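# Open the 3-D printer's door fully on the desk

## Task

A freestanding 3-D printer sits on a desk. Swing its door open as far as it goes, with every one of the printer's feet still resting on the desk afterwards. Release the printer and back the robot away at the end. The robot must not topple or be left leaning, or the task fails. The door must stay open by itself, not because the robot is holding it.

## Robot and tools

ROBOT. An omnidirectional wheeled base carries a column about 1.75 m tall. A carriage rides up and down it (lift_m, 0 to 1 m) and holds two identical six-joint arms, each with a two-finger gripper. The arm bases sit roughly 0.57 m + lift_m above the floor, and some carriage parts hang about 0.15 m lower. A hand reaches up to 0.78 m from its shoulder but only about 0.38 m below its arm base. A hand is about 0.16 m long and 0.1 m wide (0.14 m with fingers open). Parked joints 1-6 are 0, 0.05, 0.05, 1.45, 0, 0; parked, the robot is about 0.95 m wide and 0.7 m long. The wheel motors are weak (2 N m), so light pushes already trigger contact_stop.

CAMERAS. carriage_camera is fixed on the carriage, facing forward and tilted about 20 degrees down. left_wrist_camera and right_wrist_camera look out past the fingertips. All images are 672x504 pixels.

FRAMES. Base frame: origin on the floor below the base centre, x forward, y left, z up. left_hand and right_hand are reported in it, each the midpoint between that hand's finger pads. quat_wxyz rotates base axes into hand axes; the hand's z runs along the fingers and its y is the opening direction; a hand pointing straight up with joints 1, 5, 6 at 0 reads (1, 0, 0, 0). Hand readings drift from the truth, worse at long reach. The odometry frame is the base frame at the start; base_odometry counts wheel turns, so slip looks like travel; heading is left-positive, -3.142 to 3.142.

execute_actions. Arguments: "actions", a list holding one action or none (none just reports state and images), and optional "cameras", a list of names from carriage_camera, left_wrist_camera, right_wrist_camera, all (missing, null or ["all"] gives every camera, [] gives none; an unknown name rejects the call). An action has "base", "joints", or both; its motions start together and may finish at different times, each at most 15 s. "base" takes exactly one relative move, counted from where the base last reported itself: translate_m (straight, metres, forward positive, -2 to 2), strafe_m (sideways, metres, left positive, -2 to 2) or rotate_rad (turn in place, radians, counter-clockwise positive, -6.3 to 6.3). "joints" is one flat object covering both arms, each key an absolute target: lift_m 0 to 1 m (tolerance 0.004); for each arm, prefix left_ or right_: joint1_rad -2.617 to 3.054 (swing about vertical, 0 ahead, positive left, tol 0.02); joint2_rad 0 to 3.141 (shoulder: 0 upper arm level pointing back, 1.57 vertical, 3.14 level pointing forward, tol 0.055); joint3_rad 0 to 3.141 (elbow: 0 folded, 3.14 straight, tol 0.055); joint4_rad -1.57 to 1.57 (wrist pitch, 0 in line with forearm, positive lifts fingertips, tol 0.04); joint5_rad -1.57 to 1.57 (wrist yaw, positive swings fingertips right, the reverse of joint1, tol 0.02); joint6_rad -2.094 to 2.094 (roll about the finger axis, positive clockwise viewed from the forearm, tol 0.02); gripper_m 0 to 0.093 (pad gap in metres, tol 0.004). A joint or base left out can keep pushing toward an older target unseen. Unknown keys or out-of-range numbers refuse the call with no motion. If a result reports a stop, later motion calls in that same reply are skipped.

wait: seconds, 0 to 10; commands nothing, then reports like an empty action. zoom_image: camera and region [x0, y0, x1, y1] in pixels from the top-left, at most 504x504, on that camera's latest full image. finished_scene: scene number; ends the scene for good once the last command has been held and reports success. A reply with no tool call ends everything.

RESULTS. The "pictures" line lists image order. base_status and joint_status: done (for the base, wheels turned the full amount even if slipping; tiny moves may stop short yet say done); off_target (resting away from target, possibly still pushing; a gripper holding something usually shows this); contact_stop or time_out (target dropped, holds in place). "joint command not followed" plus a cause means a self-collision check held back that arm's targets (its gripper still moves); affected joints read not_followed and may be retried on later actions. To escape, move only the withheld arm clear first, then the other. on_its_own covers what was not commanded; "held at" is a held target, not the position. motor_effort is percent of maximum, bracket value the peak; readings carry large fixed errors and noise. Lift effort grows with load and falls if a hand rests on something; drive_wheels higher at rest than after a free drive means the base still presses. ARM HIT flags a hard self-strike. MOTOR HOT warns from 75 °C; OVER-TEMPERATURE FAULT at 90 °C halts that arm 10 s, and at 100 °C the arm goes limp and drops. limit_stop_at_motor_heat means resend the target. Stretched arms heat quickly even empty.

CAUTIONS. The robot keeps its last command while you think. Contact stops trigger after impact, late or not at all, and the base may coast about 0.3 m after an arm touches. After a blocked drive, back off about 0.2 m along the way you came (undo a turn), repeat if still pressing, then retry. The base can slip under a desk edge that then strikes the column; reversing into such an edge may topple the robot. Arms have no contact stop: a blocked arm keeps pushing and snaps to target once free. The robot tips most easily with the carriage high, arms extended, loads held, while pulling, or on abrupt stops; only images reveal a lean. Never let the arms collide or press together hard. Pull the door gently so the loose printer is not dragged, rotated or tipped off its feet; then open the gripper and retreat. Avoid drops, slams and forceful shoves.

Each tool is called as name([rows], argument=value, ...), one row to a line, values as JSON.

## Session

execute_actions(actions=[])

Scene clock: 0.00 s.
base_odometry: x=+0.000 y=+0.000 heading=+0.000 (m, m, rad; odometry frame)
base_status: not commanded
joint_positions: lift_m=+0.297 left_joint1_rad=+0.026 left_joint2_rad=+0.050 left_joint3_rad=+0.053 left_joint4_rad=+1.396 left_joint5_rad=+0.032 left_joint6_rad=+0.021 left_gripper_m=+0.095 right_joint1_rad=-0.031 right_joint2_rad=+0.031 right_joint3_rad=+0.040 right_joint4_rad=+1.468 right_joint5_rad=+0.004 right_joint6_rad=-0.034 right_gripper_m=+0.094
joint_status: not commanded
motor_effort: lift_m=+17 drive_wheels=+2 (%)
left_hand: x=+0.3079 y=+0.3256 z=+1.2760 quat_wxyz=(+0.996, +0.016, +0.086, +0.022) (m; base frame)
right_hand: x=+0.2881 y=-0.3314 z=+1.2751 quat_wxyz=(+0.998, +0.002, +0.047, -0.032) (m; base frame)
pictures: carriage_camera, left_wrist_camera, right_wrist_camera
Images, in order (width x height): carriage_camera 672x504, left_wrist_camera 672x504, right_wrist_camera 672x504.

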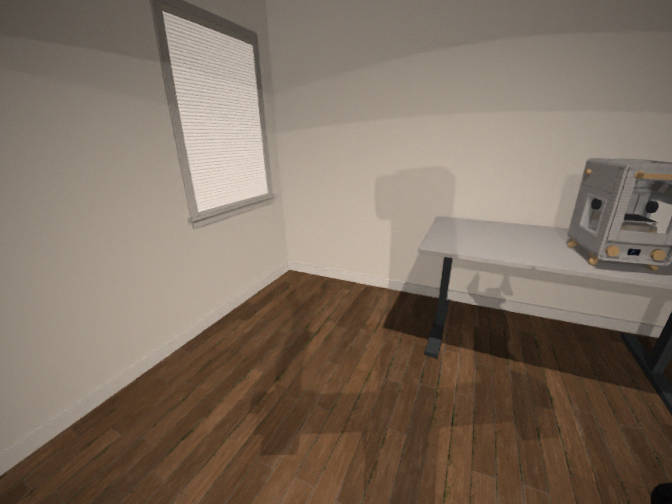

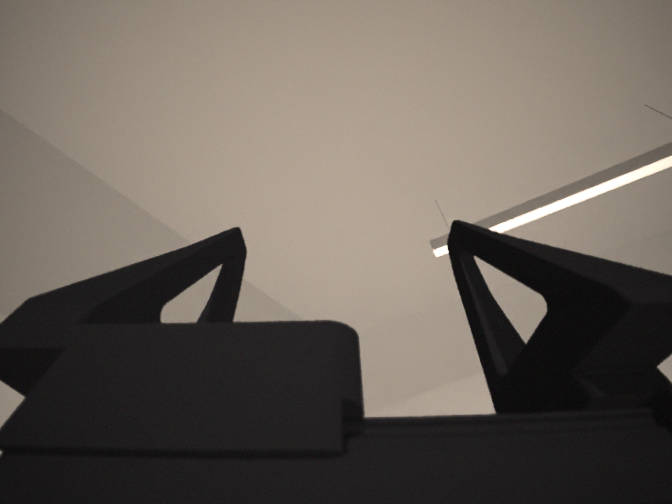

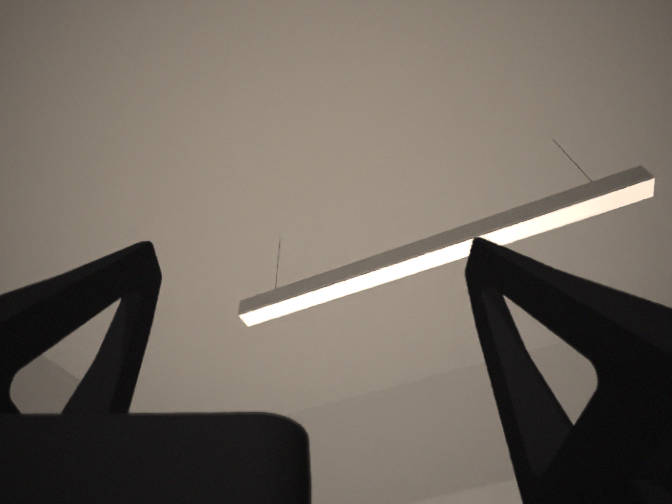

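execute_actions([
  {"base":{"rotate_rad":-0.43}},
], cameras=[])

execute_actions([
  {"base":{"strafe_m":-0.35}},
], cameras=[])

execute_actions([
  {"base":{"translate_m":0.45}},
], cameras=["carriage_camera"])

Scene clock: 5.47 s.
base_odometry: x=+0.000 y=+0.000 heading=-0.428 (m, m, rad; odometry frame)
base_status: done
joint_positions: lift_m=+0.297 left_joint1_rad=+0.026 left_joint2_rad=+0.050 left_joint3_rad=+0.053 left_joint4_rad=+1.396 left_joint5_rad=+0.032 left_joint6_rad=+0.021 left_gripper_m=+0.095 right_joint1_rad=-0.031 right_joint2_rad=+0.031 right_joint3_rad=+0.040 right_joint4_rad=+1.468 right_joint5_rad=+0.004 right_joint6_rad=-0.034 right_gripper_m=+0.094
joint_status: not commanded
motor_effort: lift_m=+17(17) drive_wheels=+17(36) (%)
left_hand: x=+0.3079 y=+0.3256 z=+1.2760 quat_wxyz=(+0.996, +0.016, +0.086, +0.022) (m; base frame)
right_hand: x=+0.2882 y=-0.3314 z=+1.2751 quat_wxyz=(+0.998, +0.002, +0.047, -0.032) (m; base frame)
pictures: none
No camera images: the call's "cameras" was empty. Leave "cameras" out to get every camera's image.

Scene clock: 8.23 s.
base_odometry: x=-0.146 y=-0.318 heading=-0.430 (m, m, rad; odometry frame)
base_status: done
joint_positions: lift_m=+0.297 left_joint1_rad=+0.026 left_joint2_rad=+0.050 left_joint3_rad=+0.053 left_joint4_rad=+1.396 left_joint5_rad=+0.032 left_joint6_rad=+0.021 left_gripper_m=+0.095 right_joint1_rad=-0.031 right_joint2_rad=+0.031 right_joint3_rad=+0.040 right_joint4_rad=+1.468 right_joint5_rad=+0.004 right_joint6_rad=-0.034 right_gripper_m=+0.094
joint_status: not commanded
motor_effort: lift_m=+17(17) drive_wheels=-16(44) (%)
left_hand: x=+0.3079 y=+0.3256 z=+1.2760 quat_wxyz=(+0.996, +0.016, +0.086, +0.022) (m; base frame)
right_hand: x=+0.2882 y=-0.3314 z=+1.2751 quat_wxyz=(+0.998, +0.002, +0.047, -0.032) (m; base frame)
pictures: none
No camera images: the call's "cameras" was empty. Leave "cameras" out to get every camera's image.

Scene clock: 11.33 s.
base_odometry: x=+0.263 y=-0.507 heading=-0.431 (m, m, rad; odometry frame)
base_status: done
joint_positions: lift_m=+0.297 left_joint1_rad=+0.026 left_joint2_rad=+0.050 left_joint3_rad=+0.053 left_joint4_rad=+1.396 left_joint5_rad=+0.032 left_joint6_rad=+0.021 left_gripper_m=+0.095 right_joint1_rad=-0.031 right_joint2_rad=+0.031 right_joint3_rad=+0.040 right_joint4_rad=+1.469 right_joint5_rad=+0.004 right_joint6_rad=-0.034 right_gripper_m=+0.094
joint_status: not commanded
motor_effort: lift_m=+17(17) drive_wheels=-14(35) (%)
left_hand: x=+0.3079 y=+0.3256 z=+1.2760 quat_wxyz=(+0.996, +0.016, +0.086, +0.022) (m; base frame)
right_hand: x=+0.2879 y=-0.3314 z=+1.2751 quat_wxyz=(+0.998, +0.002, +0.046, -0.032) (m; base frame)
pictures: carriage_camera
Images, in order (width x height): carriage_camera 672x504.

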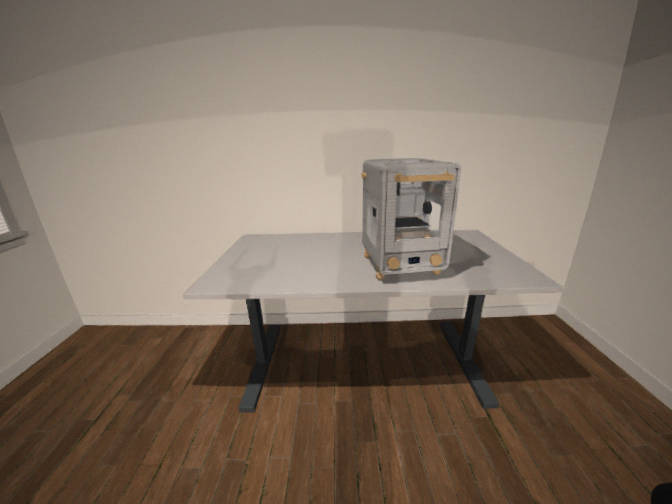

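execute_actions([
  {"base":{"rotate_rad":0.15},"joints":{"lift_m":0.24,"right_joint1_rad":0,"right_joint2_rad":1.0,"right_joint3_rad":1.0,"right_joint4_rad":0.03,"right_joint6_rad":1.57,"right_gripper_m":0.06}},
], cameras=[])

execute_actions([
  {"base":{"strafe_m":-0.08}},
], cameras=[])

execute_actions([
  {"base":{"translate_m":0.2}},
], cameras=["carriage_camera","right_wrist_camera"])

Scene clock: 16.20 s.
base_odometry: x=+0.263 y=-0.507 heading=-0.282 (m, m, rad; odometry frame)
base_status: done
joint_positions: lift_m=+0.240 left_joint1_rad=+0.026 left_joint2_rad=+0.050 left_joint3_rad=+0.053 left_joint4_rad=+1.394 left_joint5_rad=+0.032 left_joint6_rad=+0.021 left_gripper_m=+0.095 right_joint1_rad=-0.009 right_joint2_rad=+0.998 right_joint3_rad=+0.970 right_joint4_rad=+0.028 right_joint5_rad=+0.005 right_joint6_rad=+1.561 right_gripper_m=+0.060
joint_status: all done
motor_effort: lift_m=+16(16) drive_wheels=+8(26) (%)
left_hand: x=+0.3083 y=+0.3256 z=+1.2188 quat_wxyz=(+0.996, +0.016, +0.087, +0.022) (m; base frame)
right_hand: x=+0.6338 y=-0.3340 z=+1.1779 quat_wxyz=(+0.506, +0.501, +0.499, +0.494) (m; base frame)
pictures: none
No camera images: the call's "cameras" was empty. Leave "cameras" out to get every camera's image.

Scene clock: 17.73 s.
base_odometry: x=+0.241 y=-0.584 heading=-0.280 (m, m, rad; odometry frame)
base_status: done
joint_positions: lift_m=+0.240 left_joint1_rad=+0.026 left_joint2_rad=+0.050 left_joint3_rad=+0.053 left_joint4_rad=+1.394 left_joint5_rad=+0.032 left_joint6_rad=+0.021 left_gripper_m=+0.095 right_joint1_rad=-0.009 right_joint2_rad=+0.998 right_joint3_rad=+0.970 right_joint4_rad=+0.028 right_joint5_rad=+0.005 right_joint6_rad=+1.561 right_gripper_m=+0.060
joint_status: not commanded
motor_effort: lift_m=+16(16) drive_wheels=+11(40) (%)
left_hand: x=+0.3083 y=+0.3256 z=+1.2188 quat_wxyz=(+0.996, +0.016, +0.087, +0.022) (m; base frame)
right_hand: x=+0.6338 y=-0.3340 z=+1.1778 quat_wxyz=(+0.506, +0.501, +0.499, +0.494) (m; base frame)
pictures: none
No camera images: the call's "cameras" was empty. Leave "cameras" out to get every camera's image.

Scene clock: 19.93 s.
base_odometry: x=+0.433 y=-0.640 heading=-0.282 (m, m, rad; odometry frame)
base_status: done
joint_positions: lift_m=+0.240 left_joint1_rad=+0.026 left_joint2_rad=+0.050 left_joint3_rad=+0.053 left_joint4_rad=+1.396 left_joint5_rad=+0.032 left_joint6_rad=+0.021 left_gripper_m=+0.095 right_joint1_rad=-0.008 right_joint2_rad=+0.998 right_joint3_rad=+0.970 right_joint4_rad=+0.028 right_joint5_rad=+0.004 right_joint6_rad=+1.561 right_gripper_m=+0.060
joint_status: not commanded
motor_effort: lift_m=+16(16) drive_wheels=-12(33) (%)
left_hand: x=+0.3079 y=+0.3256 z=+1.2188 quat_wxyz=(+0.996, +0.016, +0.086, +0.022) (m; base frame)
right_hand: x=+0.6338 y=-0.3335 z=+1.1778 quat_wxyz=(+0.505, +0.501, +0.499, +0.495) (m; base frame)
pictures: carriage_camera, right_wrist_camera
Images, in order (width x height): carriage_camera 672x504, right_wrist_camera 672x504.

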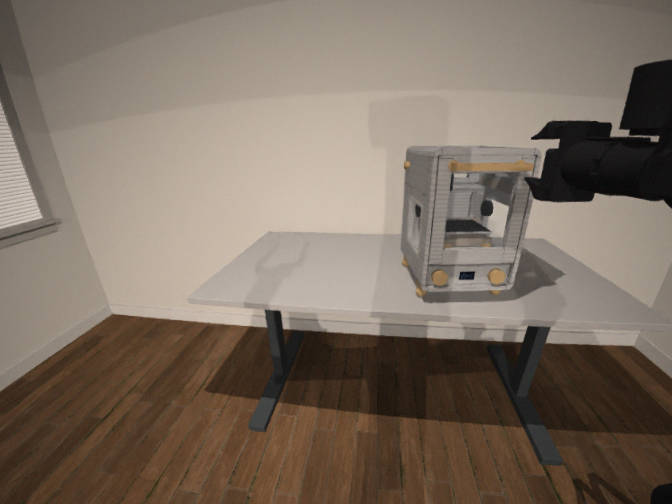

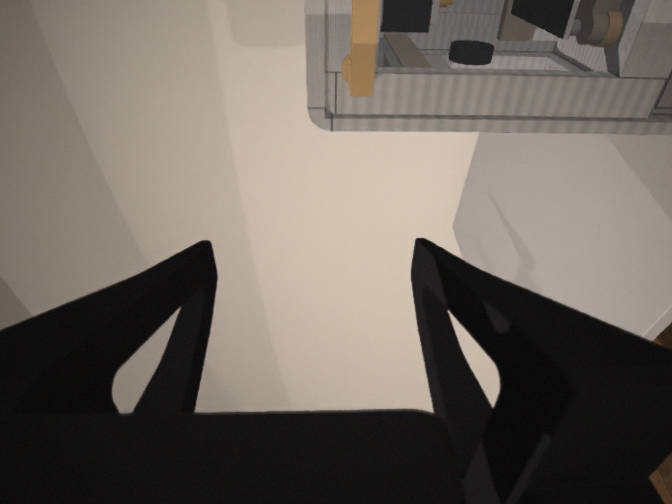

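execute_actions([
  {"base":{"strafe_m":-0.085},"joints":{"lift_m":0.21}},
], cameras=[])

execute_actions([
  {"base":{"translate_m":0.1}},
], cameras=["carriage_camera","right_wrist_camera"])

Scene clock: 24.67 s.
base_odometry: x=+0.410 y=-0.722 heading=-0.281 (m, m, rad; odometry frame)
base_status: done
joint_positions: lift_m=+0.210 left_joint1_rad=+0.026 left_joint2_rad=+0.050 left_joint3_rad=+0.053 left_joint4_rad=+1.395 left_joint5_rad=+0.032 left_joint6_rad=+0.021 left_gripper_m=+0.095 right_joint1_rad=-0.008 right_joint2_rad=+0.998 right_joint3_rad=+0.980 right_joint4_rad=+0.022 right_joint5_rad=+0.004 right_joint6_rad=+1.561 right_gripper_m=+0.060
joint_status: all done
motor_effort: lift_m=+16(17) drive_wheels=-6(37) (%)
left_hand: x=+0.3081 y=+0.3256 z=+1.1888 quat_wxyz=(+0.996, +0.016, +0.086, +0.022) (m; base frame)
right_hand: x=+0.6333 y=-0.3335 z=+1.1514 quat_wxyz=(+0.506, +0.500, +0.498, +0.496) (m; base frame)
pictures: none
No camera images: the call's "cameras" was empty. Leave "cameras" out to get every camera's image.

Scene clock: 26.33 s.
base_odometry: x=+0.506 y=-0.750 heading=-0.282 (m, m, rad; odometry frame)
base_status: done
joint_positions: lift_m=+0.210 left_joint1_rad=+0.026 left_joint2_rad=+0.050 left_joint3_rad=+0.053 left_joint4_rad=+1.395 left_joint5_rad=+0.032 left_joint6_rad=+0.021 left_gripper_m=+0.095 right_joint1_rad=-0.008 right_joint2_rad=+0.998 right_joint3_rad=+0.980 right_joint4_rad=+0.025 right_joint5_rad=+0.004 right_joint6_rad=+1.561 right_gripper_m=+0.060
joint_status: not commanded
motor_effort: lift_m=+16(16) drive_wheels=-12(39) (%)
left_hand: x=+0.3081 y=+0.3256 z=+1.1888 quat_wxyz=(+0.996, +0.016, +0.086, +0.022) (m; base frame)
right_hand: x=+0.6332 y=-0.3335 z=+1.1520 quat_wxyz=(+0.507, +0.499, +0.498, +0.496) (m; base frame)
pictures: carriage_camera, right_wrist_camera
Images, in order (width x height): carriage_camera 672x504, right_wrist_camera 672x504.

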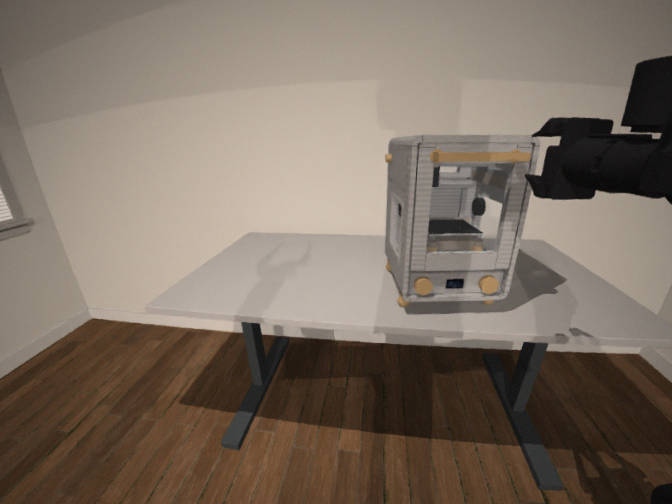

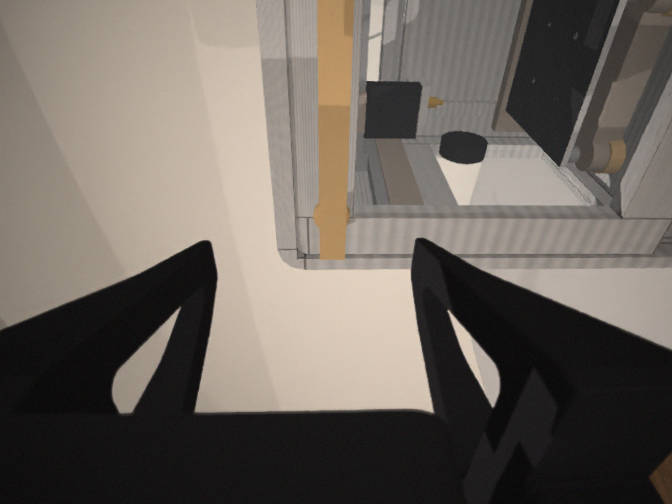

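execute_actions([
  {"base":{"translate_m":0.1},"joints":{"lift_m":0.2}},
], cameras=["carriage_camera","right_wrist_camera"])

Scene clock: 29.90 s.
base_odometry: x=+0.602 y=-0.778 heading=-0.284 (m, m, rad; odometry frame)
base_status: done
joint_positions: lift_m=+0.200 left_joint1_rad=+0.026 left_joint2_rad=+0.050 left_joint3_rad=+0.053 left_joint4_rad=+1.396 left_joint5_rad=+0.032 left_joint6_rad=+0.021 left_gripper_m=+0.095 right_joint1_rad=-0.008 right_joint2_rad=+0.998 right_joint3_rad=+0.980 right_joint4_rad=+0.024 right_joint5_rad=+0.004 right_joint6_rad=+1.562 right_gripper_m=+0.060
joint_status: all done
motor_effort: lift_m=+16(17) drive_wheels=-12(44) (%)
left_hand: x=+0.3078 y=+0.3256 z=+1.1788 quat_wxyz=(+0.996, +0.016, +0.086, +0.022) (m; base frame)
right_hand: x=+0.6333 y=-0.3334 z=+1.1416 quat_wxyz=(+0.507, +0.499, +0.498, +0.496) (m; base frame)
pictures: carriage_camera, right_wrist_camera
Images, in order (width x height): carriage_camera 672x504, right_wrist_camera 672x504.

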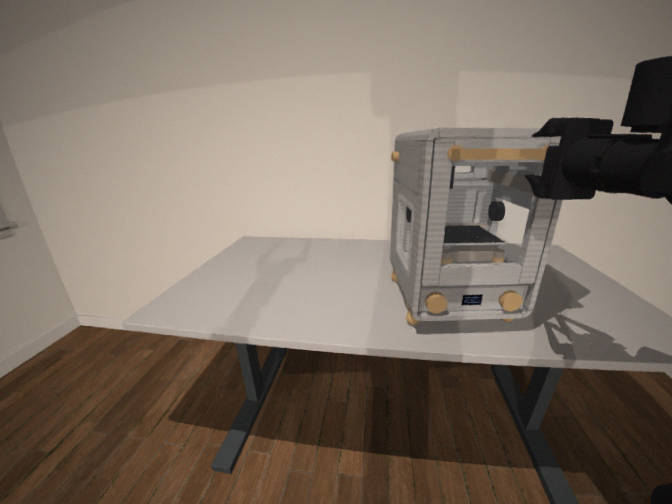

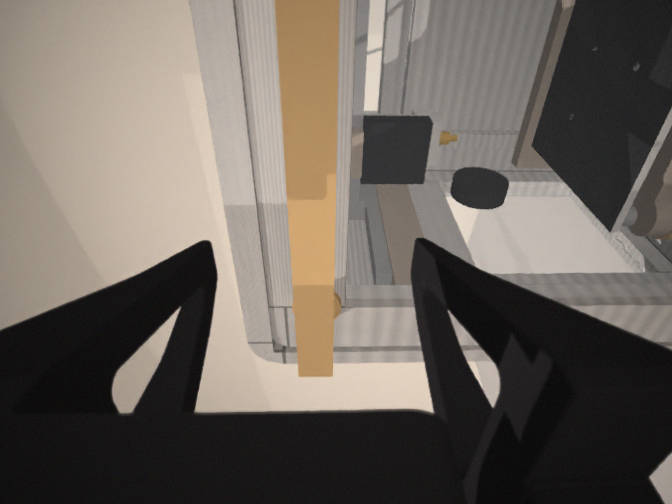

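execute_actions([
  {"base":{"translate_m":0.06}},
], cameras=["right_wrist_camera"])

Scene clock: 33.47 s.
base_odometry: x=+0.659 y=-0.796 heading=-0.285 (m, m, rad; odometry frame)
base_status: done
joint_positions: lift_m=+0.200 left_joint1_rad=+0.026 left_joint2_rad=+0.050 left_joint3_rad=+0.053 left_joint4_rad=+1.396 left_joint5_rad=+0.032 left_joint6_rad=+0.021 left_gripper_m=+0.095 right_joint1_rad=-0.008 right_joint2_rad=+0.998 right_joint3_rad=+0.980 right_joint4_rad=+0.025 right_joint5_rad=+0.004 right_joint6_rad=+1.562 right_gripper_m=+0.060
joint_status: not commanded
motor_effort: lift_m=+16(16) drive_wheels=-11(40) (%)
left_hand: x=+0.3079 y=+0.3256 z=+1.1788 quat_wxyz=(+0.996, +0.016, +0.086, +0.022) (m; base frame)
right_hand: x=+0.6332 y=-0.3335 z=+1.1420 quat_wxyz=(+0.507, +0.499, +0.497, +0.497) (m; base frame)
pictures: right_wrist_camera
Images, in order (width x height): right_wrist_camera 672x504.

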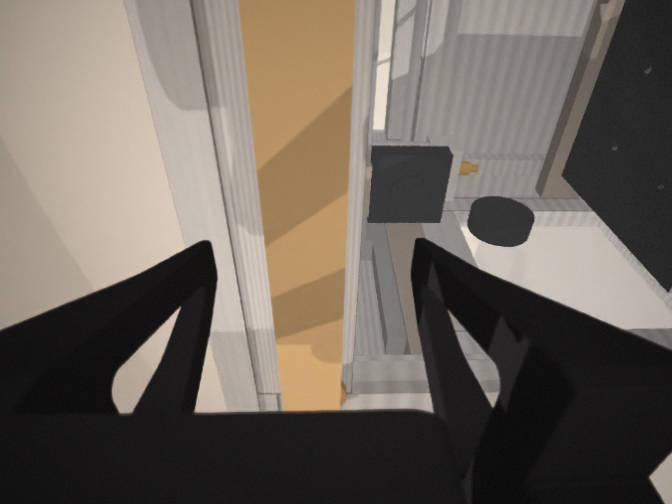

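execute_actions([
  {"joints":{"right_gripper_m":0.0}},
], cameras=[])

execute_actions([
  {"base":{"translate_m":-0.05},"joints":{"lift_m":0.215,"right_joint4_rad":-0.1}},
], cameras=["carriage_camera"])

execute_actions([
  {"base":{"translate_m":-0.06},"joints":{"lift_m":0.215,"right_joint4_rad":-0.25}},
], cameras=["carriage_camera","right_wrist_camera"])

Scene clock: 37.53 s.
base_odometry: x=+0.659 y=-0.796 heading=-0.285 (m, m, rad; odometry frame)
base_status: not commanded
joint_positions: lift_m=+0.200 left_joint1_rad=+0.026 left_joint2_rad=+0.050 left_joint3_rad=+0.053 left_joint4_rad=+1.396 left_joint5_rad=+0.032 left_joint6_rad=+0.021 left_gripper_m=+0.095 right_joint1_rad=-0.008 right_joint2_rad=+0.998 right_joint3_rad=+0.980 right_joint4_rad=+0.029 right_joint5_rad=+0.004 right_joint6_rad=+1.564 right_gripper_m=+0.017
joint_status: right_gripper_m off_target (ended at +0.017, target +0.000)
motor_effort: lift_m=+16(16) drive_wheels=-11(11) (%)
left_hand: x=+0.3079 y=+0.3256 z=+1.1788 quat_wxyz=(+0.996, +0.016, +0.086, +0.022) (m; base frame)
right_hand: x=+0.6332 y=-0.3335 z=+1.1430 quat_wxyz=(+0.508, +0.498, +0.496, +0.498) (m; base frame)
pictures: none
No camera images: the call's "cameras" was empty. Leave "cameras" out to get every camera's image.

Scene clock: 38.83 s.
base_odometry: x=+0.611 y=-0.781 heading=-0.284 (m, m, rad; odometry frame)
base_status: done
joint_positions: lift_m=+0.215 left_joint1_rad=+0.026 left_joint2_rad=+0.050 left_joint3_rad=+0.053 left_joint4_rad=+1.394 left_joint5_rad=+0.032 left_joint6_rad=+0.021 left_gripper_m=+0.095 right_joint1_rad=-0.008 right_joint2_rad=+1.020 right_joint3_rad=+0.980 right_joint4_rad=-0.042 right_joint5_rad=+0.000 right_joint6_rad=+1.565 right_gripper_m=+0.019
joint_status: right_joint4_rad off_target (ended at -0.042, target -0.100); the others done
motor_effort: lift_m=+18(22) drive_wheels=-9(47) (%)
left_hand: x=+0.3083 y=+0.3256 z=+1.1935 quat_wxyz=(+0.996, +0.016, +0.087, +0.022) (m; base frame)
right_hand: x=+0.6386 y=-0.3327 z=+1.1326 quat_wxyz=(+0.482, +0.520, +0.519, +0.476) (m; base frame)
pictures: carriage_camera
Images, in order (width x height): carriage_camera 672x504.

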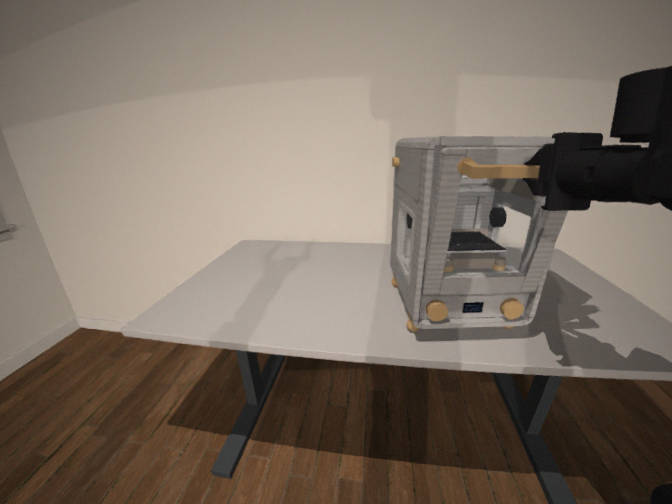

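Scene clock: 40.17 s.
base_odometry: x=+0.554 y=-0.764 heading=-0.283 (m, m, rad; odometry frame)
base_status: done
joint_positions: lift_m=+0.215 left_joint1_rad=+0.026 left_joint2_rad=+0.050 left_joint3_rad=+0.053 left_joint4_rad=+1.395 left_joint5_rad=+0.032 left_joint6_rad=+0.021 left_gripper_m=+0.095 right_joint1_rad=-0.008 right_joint2_rad=+1.011 right_joint3_rad=+0.988 right_joint4_rad=-0.212 right_joint5_rad=-0.007 right_joint6_rad=+1.571 right_gripper_m=+0.022
joint_status: all done
motor_effort: lift_m=+18(18) drive_wheels=-18(48) (%)
left_hand: x=+0.3081 y=+0.3256 z=+1.1935 quat_wxyz=(+0.996, +0.016, +0.086, +0.022) (m; base frame)
right_hand: x=+0.6297 y=-0.3316 z=+1.0981 quat_wxyz=(+0.438, +0.556, +0.555, +0.438) (m; base frame)
pictures: carriage_camera, right_wrist_camera
Images, in order (width x height): carriage_camera 672x504, right_wrist_camera 672x504.

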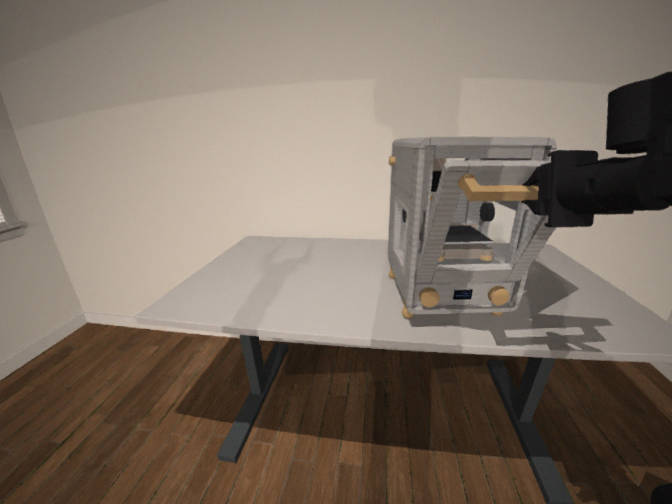

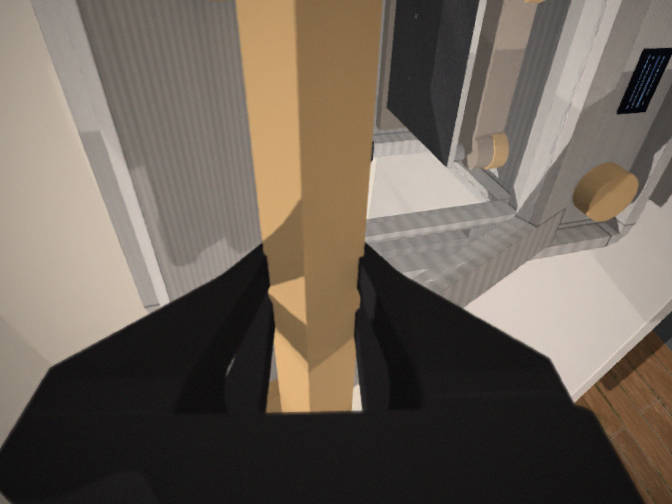

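execute_actions([
  {"base":{"translate_m":-0.055},"joints":{"lift_m":0.165}},
], cameras=["carriage_camera"])

execute_actions([
  {"base":{"translate_m":-0.03},"joints":{"lift_m":0.1}},
], cameras=["carriage_camera","right_wrist_camera"])

Scene clock: 43.73 s.
base_odometry: x=+0.501 y=-0.750 heading=-0.283 (m, m, rad; odometry frame)
base_status: done
joint_positions: lift_m=+0.165 left_joint1_rad=+0.026 left_joint2_rad=+0.050 left_joint3_rad=+0.053 left_joint4_rad=+1.394 left_joint5_rad=+0.032 left_joint6_rad=+0.021 left_gripper_m=+0.095 right_joint1_rad=-0.008 right_joint2_rad=+1.000 right_joint3_rad=+1.000 right_joint4_rad=-0.297 right_joint5_rad=-0.012 right_joint6_rad=+1.575 right_gripper_m=+0.021
joint_status: all done
motor_effort: lift_m=+16(16) drive_wheels=-11(30) (%)
left_hand: x=+0.3084 y=+0.3256 z=+1.1438 quat_wxyz=(+0.996, +0.016, +0.087, +0.022) (m; base frame)
right_hand: x=+0.6221 y=-0.3306 z=+1.0379 quat_wxyz=(+0.418, +0.569, +0.568, +0.423) (m; base frame)
pictures: carriage_camera
Images, in order (width x height): carriage_camera 672x504.

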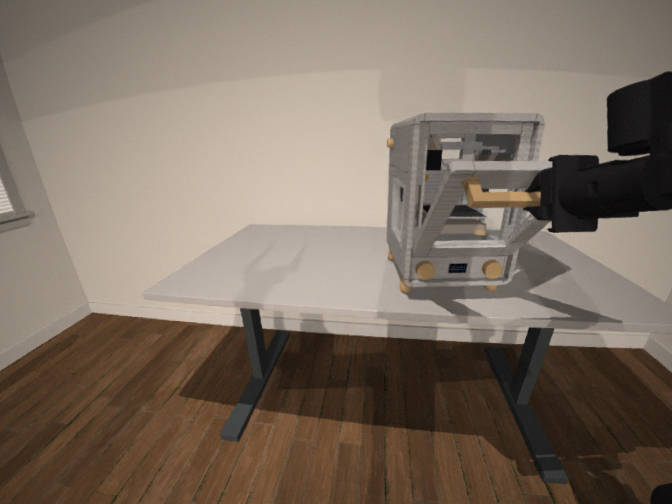

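Scene clock: 44.80 s.
base_odometry: x=+0.472 y=-0.741 heading=-0.283 (m, m, rad; odometry frame)
base_status: done
joint_positions: lift_m=+0.100 left_joint1_rad=+0.026 left_joint2_rad=+0.050 left_joint3_rad=+0.053 left_joint4_rad=+1.395 left_joint5_rad=+0.032 left_joint6_rad=+0.021 left_gripper_m=+0.095 right_joint1_rad=-0.005 right_joint2_rad=+0.981 right_joint3_rad=+1.000 right_joint4_rad=-0.352 right_joint5_rad=-0.019 right_joint6_rad=+1.579 right_gripper_m=+0.019
joint_status: all done
motor_effort: lift_m=+16(16) drive_wheels=-12(27) (%)
left_hand: x=+0.3081 y=+0.3256 z=+1.0788 quat_wxyz=(+0.996, +0.016, +0.086, +0.022) (m; base frame)
right_hand: x=+0.6138 y=-0.3284 z=+0.9665 quat_wxyz=(+0.404, +0.576, +0.576, +0.416) (m; base frame)
pictures: carriage_camera, right_wrist_camera
Images, in order (width x height): carriage_camera 672x504, right_wrist_camera 672x504.

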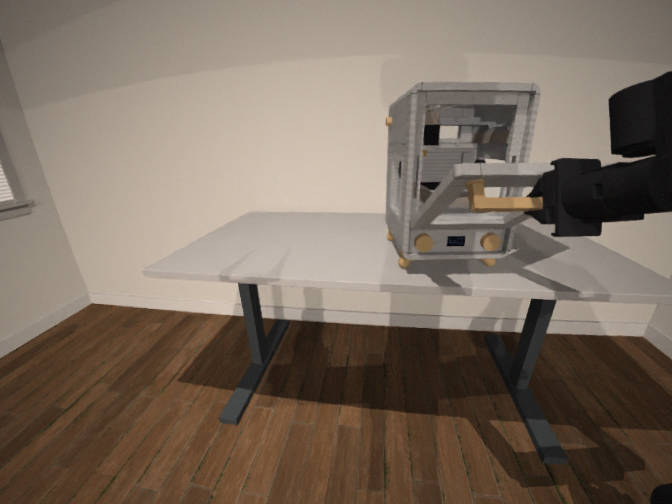

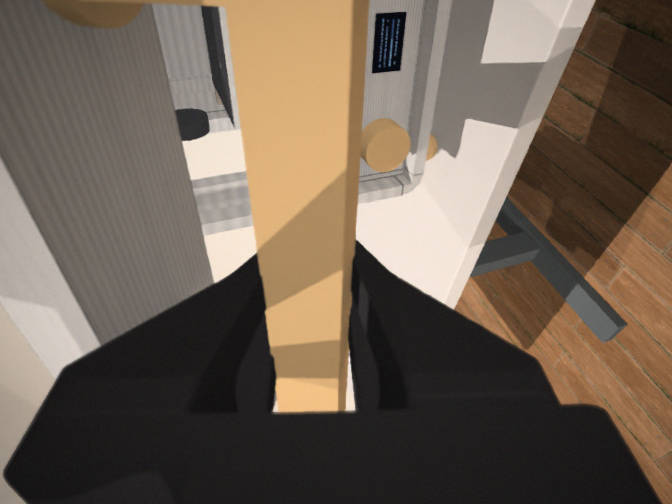

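execute_actions([
  {"base":{"translate_m":-0.025},"joints":{"lift_m":0.05,"right_joint4_rad":-0.3}},
], cameras=["carriage_camera"])

execute_actions([
  {"joints":{"lift_m":0.0,"right_gripper_m":0.026}},
], cameras=["carriage_camera","right_wrist_camera"])

Scene clock: 48.77 s.
base_odometry: x=+0.448 y=-0.735 heading=-0.283 (m, m, rad; odometry frame)
base_status: done
joint_positions: lift_m=+0.050 left_joint1_rad=+0.026 left_joint2_rad=+0.050 left_joint3_rad=+0.053 left_joint4_rad=+1.395 left_joint5_rad=+0.032 left_joint6_rad=+0.021 left_gripper_m=+0.095 right_joint1_rad=-0.004 right_joint2_rad=+1.016 right_joint3_rad=+0.999 right_joint4_rad=-0.338 right_joint5_rad=-0.023 right_joint6_rad=+1.585 right_gripper_m=+0.016
joint_status: all done
motor_effort: lift_m=+16(17) drive_wheels=-4(24) (%)
left_hand: x=+0.3081 y=+0.3256 z=+1.0288 quat_wxyz=(+0.996, +0.016, +0.086, +0.022) (m; base frame)
right_hand: x=+0.6220 y=-0.3274 z=+0.9071 quat_wxyz=(+0.395, +0.581, +0.580, +0.412) (m; base frame)
pictures: carriage_camera
Images, in order (width x height): carriage_camera 672x504.

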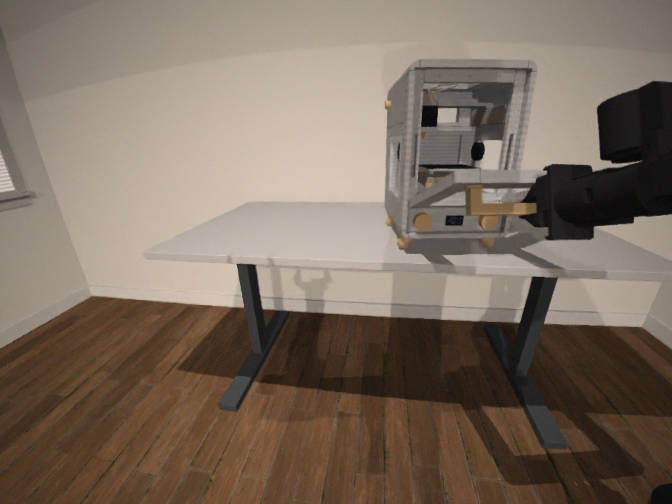

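Scene clock: 49.50 s.
base_odometry: x=+0.448 y=-0.735 heading=-0.284 (m, m, rad; odometry frame)
base_status: not commanded
joint_positions: lift_m=+0.000 left_joint1_rad=+0.026 left_joint2_rad=+0.050 left_joint3_rad=+0.053 left_joint4_rad=+1.395 left_joint5_rad=+0.032 left_joint6_rad=+0.021 left_gripper_m=+0.095 right_joint1_rad=-0.004 right_joint2_rad=+1.006 right_joint3_rad=+0.998 right_joint4_rad=-0.341 right_joint5_rad=-0.010 right_joint6_rad=+1.592 right_gripper_m=+0.026
joint_status: all done
motor_effort: lift_m=+16(17) drive_wheels=-4(4) (%)
left_hand: x=+0.3081 y=+0.3256 z=+0.9788 quat_wxyz=(+0.996, +0.016, +0.086, +0.022) (m; base frame)
right_hand: x=+0.6197 y=-0.3295 z=+0.8596 quat_wxyz=(+0.399, +0.584, +0.574, +0.412) (m; base frame)
pictures: carriage_camera, right_wrist_camera
Images, in order (width x height): carriage_camera 672x504, right_wrist_camera 672x504.

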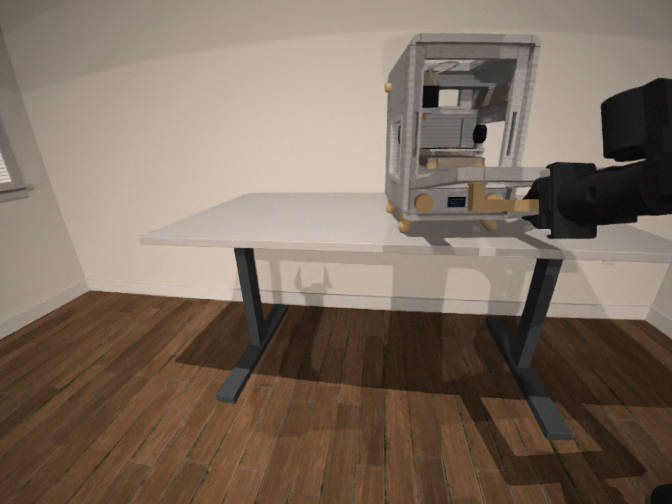

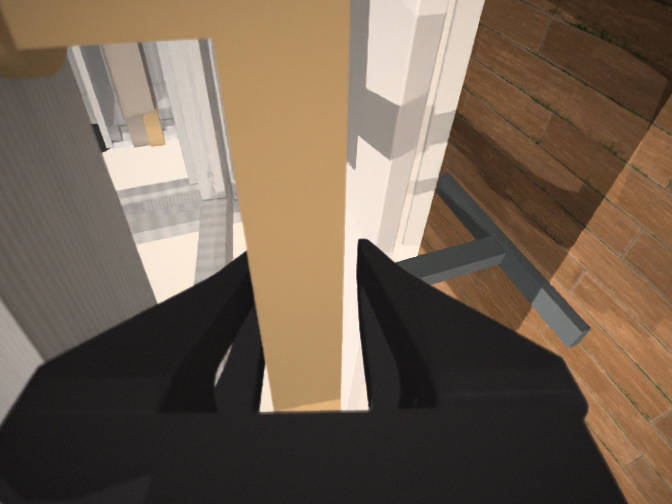

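execute_actions([
  {"base":{"translate_m":-0.09},"joints":{"right_joint4_rad":-0.33,"right_gripper_m":0.032}},
], cameras=["carriage_camera"])

execute_actions([
  {"joints":{"lift_m":0.13,"right_gripper_m":0,"right_joint6_rad":0,"right_joint5_rad":0}},
], cameras=["carriage_camera"])

execute_actions([
  {"base":{"translate_m":0.09}},
], cameras=["carriage_camera","right_wrist_camera"])

Scene clock: 54.33 s.
base_odometry: x=+0.361 y=-0.710 heading=-0.284 (m, m, rad; odometry frame)
base_status: done
joint_positions: lift_m=+0.000 left_joint1_rad=+0.026 left_joint2_rad=+0.050 left_joint3_rad=+0.053 left_joint4_rad=+1.396 left_joint5_rad=+0.032 left_joint6_rad=+0.021 left_gripper_m=+0.095 right_joint1_rad=-0.004 right_joint2_rad=+1.006 right_joint3_rad=+0.998 right_joint4_rad=-0.343 right_joint5_rad=+0.000 right_joint6_rad=+1.580 right_gripper_m=+0.032
joint_status: all done
motor_effort: lift_m=+16(16) drive_wheels=-5(35) (%)
left_hand: x=+0.3080 y=+0.3256 z=+0.9788 quat_wxyz=(+0.996, +0.016, +0.086, +0.022) (m; base frame)
right_hand: x=+0.6196 y=-0.3312 z=+0.8593 quat_wxyz=(+0.404, +0.583, +0.576, +0.406) (m; base frame)
pictures: carriage_camera
Images, in order (width x height): carriage_camera 672x504.

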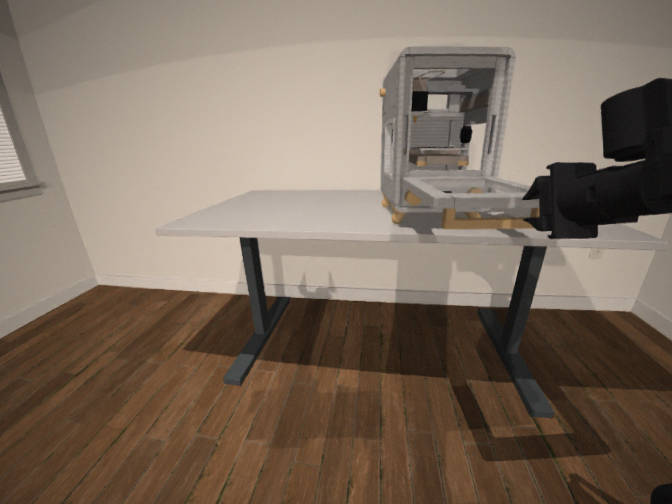

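Scene clock: 56.07 s.
base_odometry: x=+0.361 y=-0.710 heading=-0.284 (m, m, rad; odometry frame)
base_status: not commanded
joint_positions: lift_m=+0.130 left_joint1_rad=+0.026 left_joint2_rad=+0.050 left_joint3_rad=+0.053 left_joint4_rad=+1.396 left_joint5_rad=+0.032 left_joint6_rad=+0.021 left_gripper_m=+0.095 right_joint1_rad=-0.004 right_joint2_rad=+1.006 right_joint3_rad=+0.998 right_joint4_rad=-0.328 right_joint5_rad=-0.001 right_joint6_rad=+0.009 right_gripper_m=+0.000
joint_status: all done
motor_effort: lift_m=+18(22) drive_wheels=-3(5) (%)
left_hand: x=+0.3080 y=+0.3256 z=+1.1086 quat_wxyz=(+0.996, +0.016, +0.086, +0.022) (m; base frame)
right_hand: x=+0.6208 y=-0.3311 z=+0.9924 quat_wxyz=(+0.579, +0.005, +0.815, +0.002) (m; base frame)
pictures: carriage_camera
Images, in order (width x height): carriage_camera 672x504.

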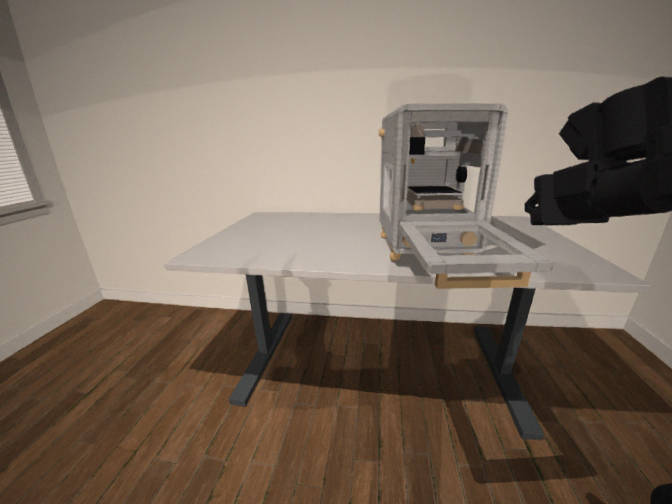

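Scene clock: 57.67 s.
base_odometry: x=+0.448 y=-0.735 heading=-0.283 (m, m, rad; odometry frame)
base_status: done
joint_positions: lift_m=+0.130 left_joint1_rad=+0.026 left_joint2_rad=+0.050 left_joint3_rad=+0.053 left_joint4_rad=+1.395 left_joint5_rad=+0.032 left_joint6_rad=+0.021 left_gripper_m=+0.095 right_joint1_rad=-0.004 right_joint2_rad=+1.006 right_joint3_rad=+0.998 right_joint4_rad=-0.329 right_joint5_rad=-0.001 right_joint6_rad=+0.009 right_gripper_m=+0.000
joint_status: not commanded
motor_effort: lift_m=+18(18) drive_wheels=+4(39) (%)
left_hand: x=+0.3081 y=+0.3256 z=+1.1085 quat_wxyz=(+0.996, +0.016, +0.086, +0.022) (m; base frame)
right_hand: x=+0.6207 y=-0.3310 z=+0.9921 quat_wxyz=(+0.578, +0.005, +0.816, +0.002) (m; base frame)
pictures: carriage_camera, right_wrist_camera
Images, in order (width x height): carriage_camera 672x504, right_wrist_camera 672x504.

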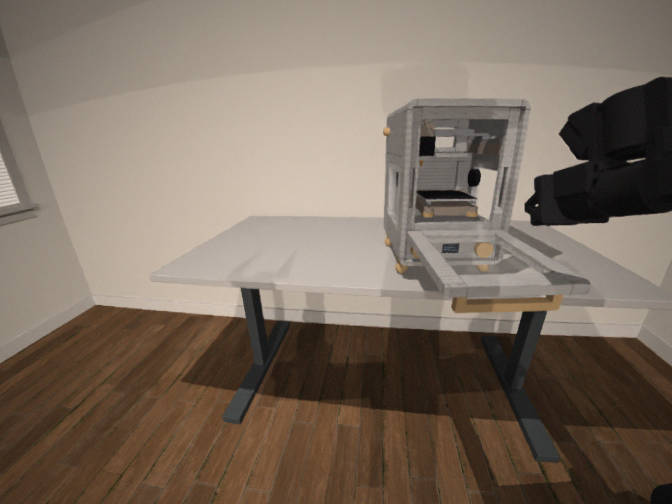

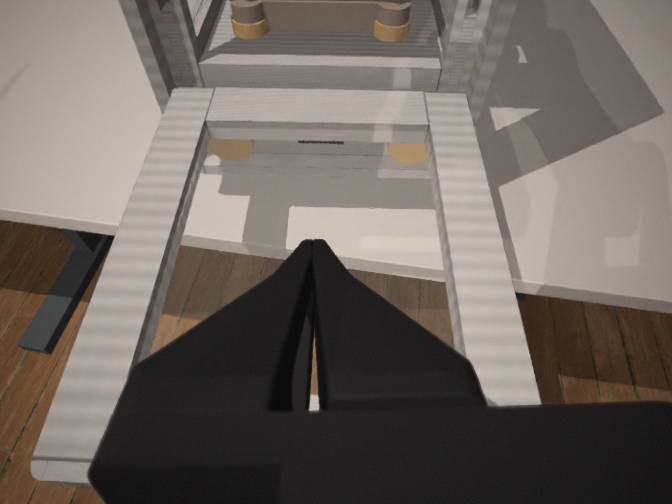

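execute_actions([
  {"joints":{"lift_m":0.03,"right_joint4_rad":-0.4}},
], cameras=["carriage_camera","right_wrist_camera"])

Scene clock: 60.13 s.
base_odometry: x=+0.448 y=-0.735 heading=-0.283 (m, m, rad; odometry frame)
base_status: not commanded
joint_positions: lift_m=+0.030 left_joint1_rad=+0.026 left_joint2_rad=+0.050 left_joint3_rad=+0.053 left_joint4_rad=+1.396 left_joint5_rad=+0.032 left_joint6_rad=+0.021 left_gripper_m=+0.095 right_joint1_rad=-0.004 right_joint2_rad=+1.004 right_joint3_rad=+0.998 right_joint4_rad=-0.391 right_joint5_rad=-0.001 right_joint6_rad=+0.009 right_gripper_m=+0.000
joint_status: all done
motor_effort: lift_m=+16(16) drive_wheels=+3(4) (%)
left_hand: x=+0.3080 y=+0.3256 z=+1.0089 quat_wxyz=(+0.996, +0.016, +0.086, +0.022) (m; base frame)
right_hand: x=+0.6150 y=-0.3310 z=+0.8788 quat_wxyz=(+0.554, +0.005, +0.833, +0.002) (m; base frame)
pictures: carriage_camera, right_wrist_camera
Images, in order (width x height): carriage_camera 672x504, right_wrist_camera 672x504.

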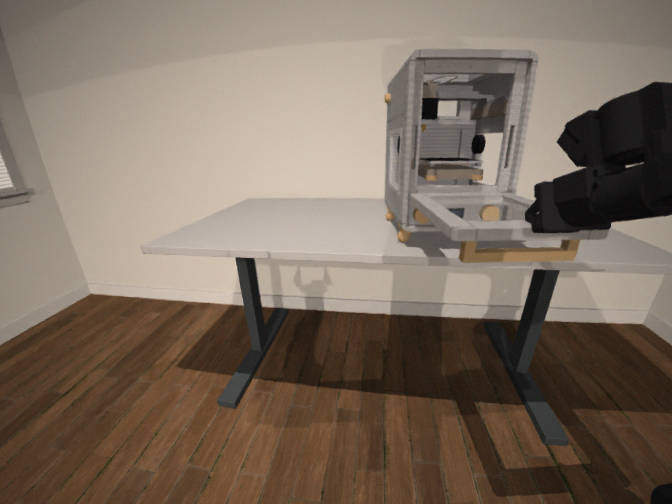

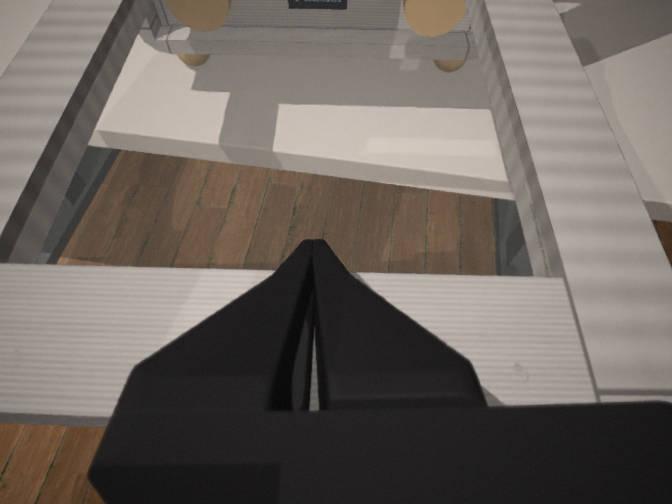

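execute_actions([
  {"joints":{"lift_m":0.0,"right_joint4_rad":-0.45}},
], cameras=["carriage_camera"])

execute_actions([
  {"joints":{"lift_m":0.1,"right_joint4_rad":-0.2}},
], cameras=[])

execute_actions([
  {"base":{"translate_m":-0.4},"joints":{"right_joint2_rad":0.05,"right_joint3_rad":0.05,"right_joint4_rad":1.4}},
], cameras=["carriage_camera"])

Scene clock: 64.33 s.
base_odometry: x=+0.448 y=-0.735 heading=-0.283 (m, m, rad; odometry frame)
base_status: not commanded
joint_positions: lift_m=+0.000 left_joint1_rad=+0.026 left_joint2_rad=+0.050 left_joint3_rad=+0.053 left_joint4_rad=+1.396 left_joint5_rad=+0.032 left_joint6_rad=+0.021 left_gripper_m=+0.095 right_joint1_rad=-0.004 right_joint2_rad=+0.980 right_joint3_rad=+1.016 right_joint4_rad=-0.334 right_joint5_rad=-0.001 right_joint6_rad=+0.008 right_gripper_m=+0.000
joint_status: right_joint4_rad off_target (ended at -0.334, target -0.450); the others done
motor_effort: lift_m=+15(15) drive_wheels=+3(3) (%)
left_hand: x=+0.3080 y=+0.3256 z=+0.9790 quat_wxyz=(+0.996, +0.016, +0.086, +0.022) (m; base frame)
right_hand: x=+0.6151 y=-0.3310 z=+0.8787 quat_wxyz=(+0.594, +0.004, +0.804, +0.002) (m; base frame)
pictures: carriage_camera
Images, in order (width x height): carriage_camera 672x504.

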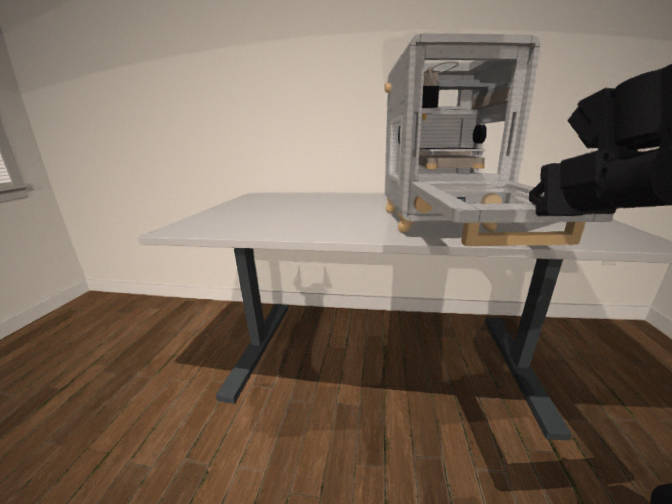

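Scene clock: 65.27 s.
base_odometry: x=+0.448 y=-0.735 heading=-0.283 (m, m, rad; odometry frame)
base_status: not commanded
joint_positions: lift_m=+0.100 left_joint1_rad=+0.026 left_joint2_rad=+0.050 left_joint3_rad=+0.053 left_joint4_rad=+1.395 left_joint5_rad=+0.032 left_joint6_rad=+0.021 left_gripper_m=+0.095 right_joint1_rad=-0.004 right_joint2_rad=+0.994 right_joint3_rad=+1.016 right_joint4_rad=-0.193 right_joint5_rad=-0.001 right_joint6_rad=+0.008 right_gripper_m=+0.000
joint_status: all done
motor_effort: lift_m=+18(22) drive_wheels=+2(3) (%)
left_hand: x=+0.3081 y=+0.3256 z=+1.0785 quat_wxyz=(+0.996, +0.016, +0.086, +0.022) (m; base frame)
right_hand: x=+0.6265 y=-0.3311 z=+1.0071 quat_wxyz=(+0.644, +0.004, +0.765, +0.002) (m; base frame)
pictures: none
No camera images: the call's "cameras" was empty. Leave "cameras" out to get every camera's image.

Scene clock: 68.20 s.
base_odometry: x=+0.064 y=-0.623 heading=-0.283 (m, m, rad; odometry frame)
base_status: done
joint_positions: lift_m=+0.100 left_joint1_rad=+0.026 left_joint2_rad=+0.050 left_joint3_rad=+0.053 left_joint4_rad=+1.396 left_joint5_rad=+0.032 left_joint6_rad=+0.021 left_gripper_m=+0.095 right_joint1_rad=-0.004 right_joint2_rad=+0.059 right_joint3_rad=+0.071 right_joint4_rad=+1.402 right_joint5_rad=-0.001 right_joint6_rad=+0.008 right_gripper_m=+0.000
joint_status: all done
motor_effort: lift_m=+18(18) drive_wheels=-6(36) (%)
left_hand: x=+0.3079 y=+0.3256 z=+1.0786 quat_wxyz=(+0.996, +0.016, +0.086, +0.022) (m; base frame)
right_hand: x=+0.3038 y=-0.3299 z=+1.0837 quat_wxyz=(+0.997, +0.000, +0.078, +0.002) (m; base frame)
pictures: carriage_camera
Images, in order (width x height): carriage_camera 672x504.

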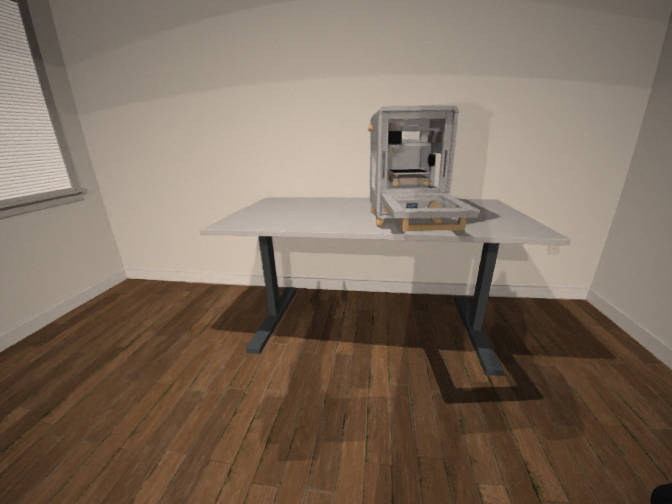

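finished_scene(scene=2)

The scene is finished: the task was done.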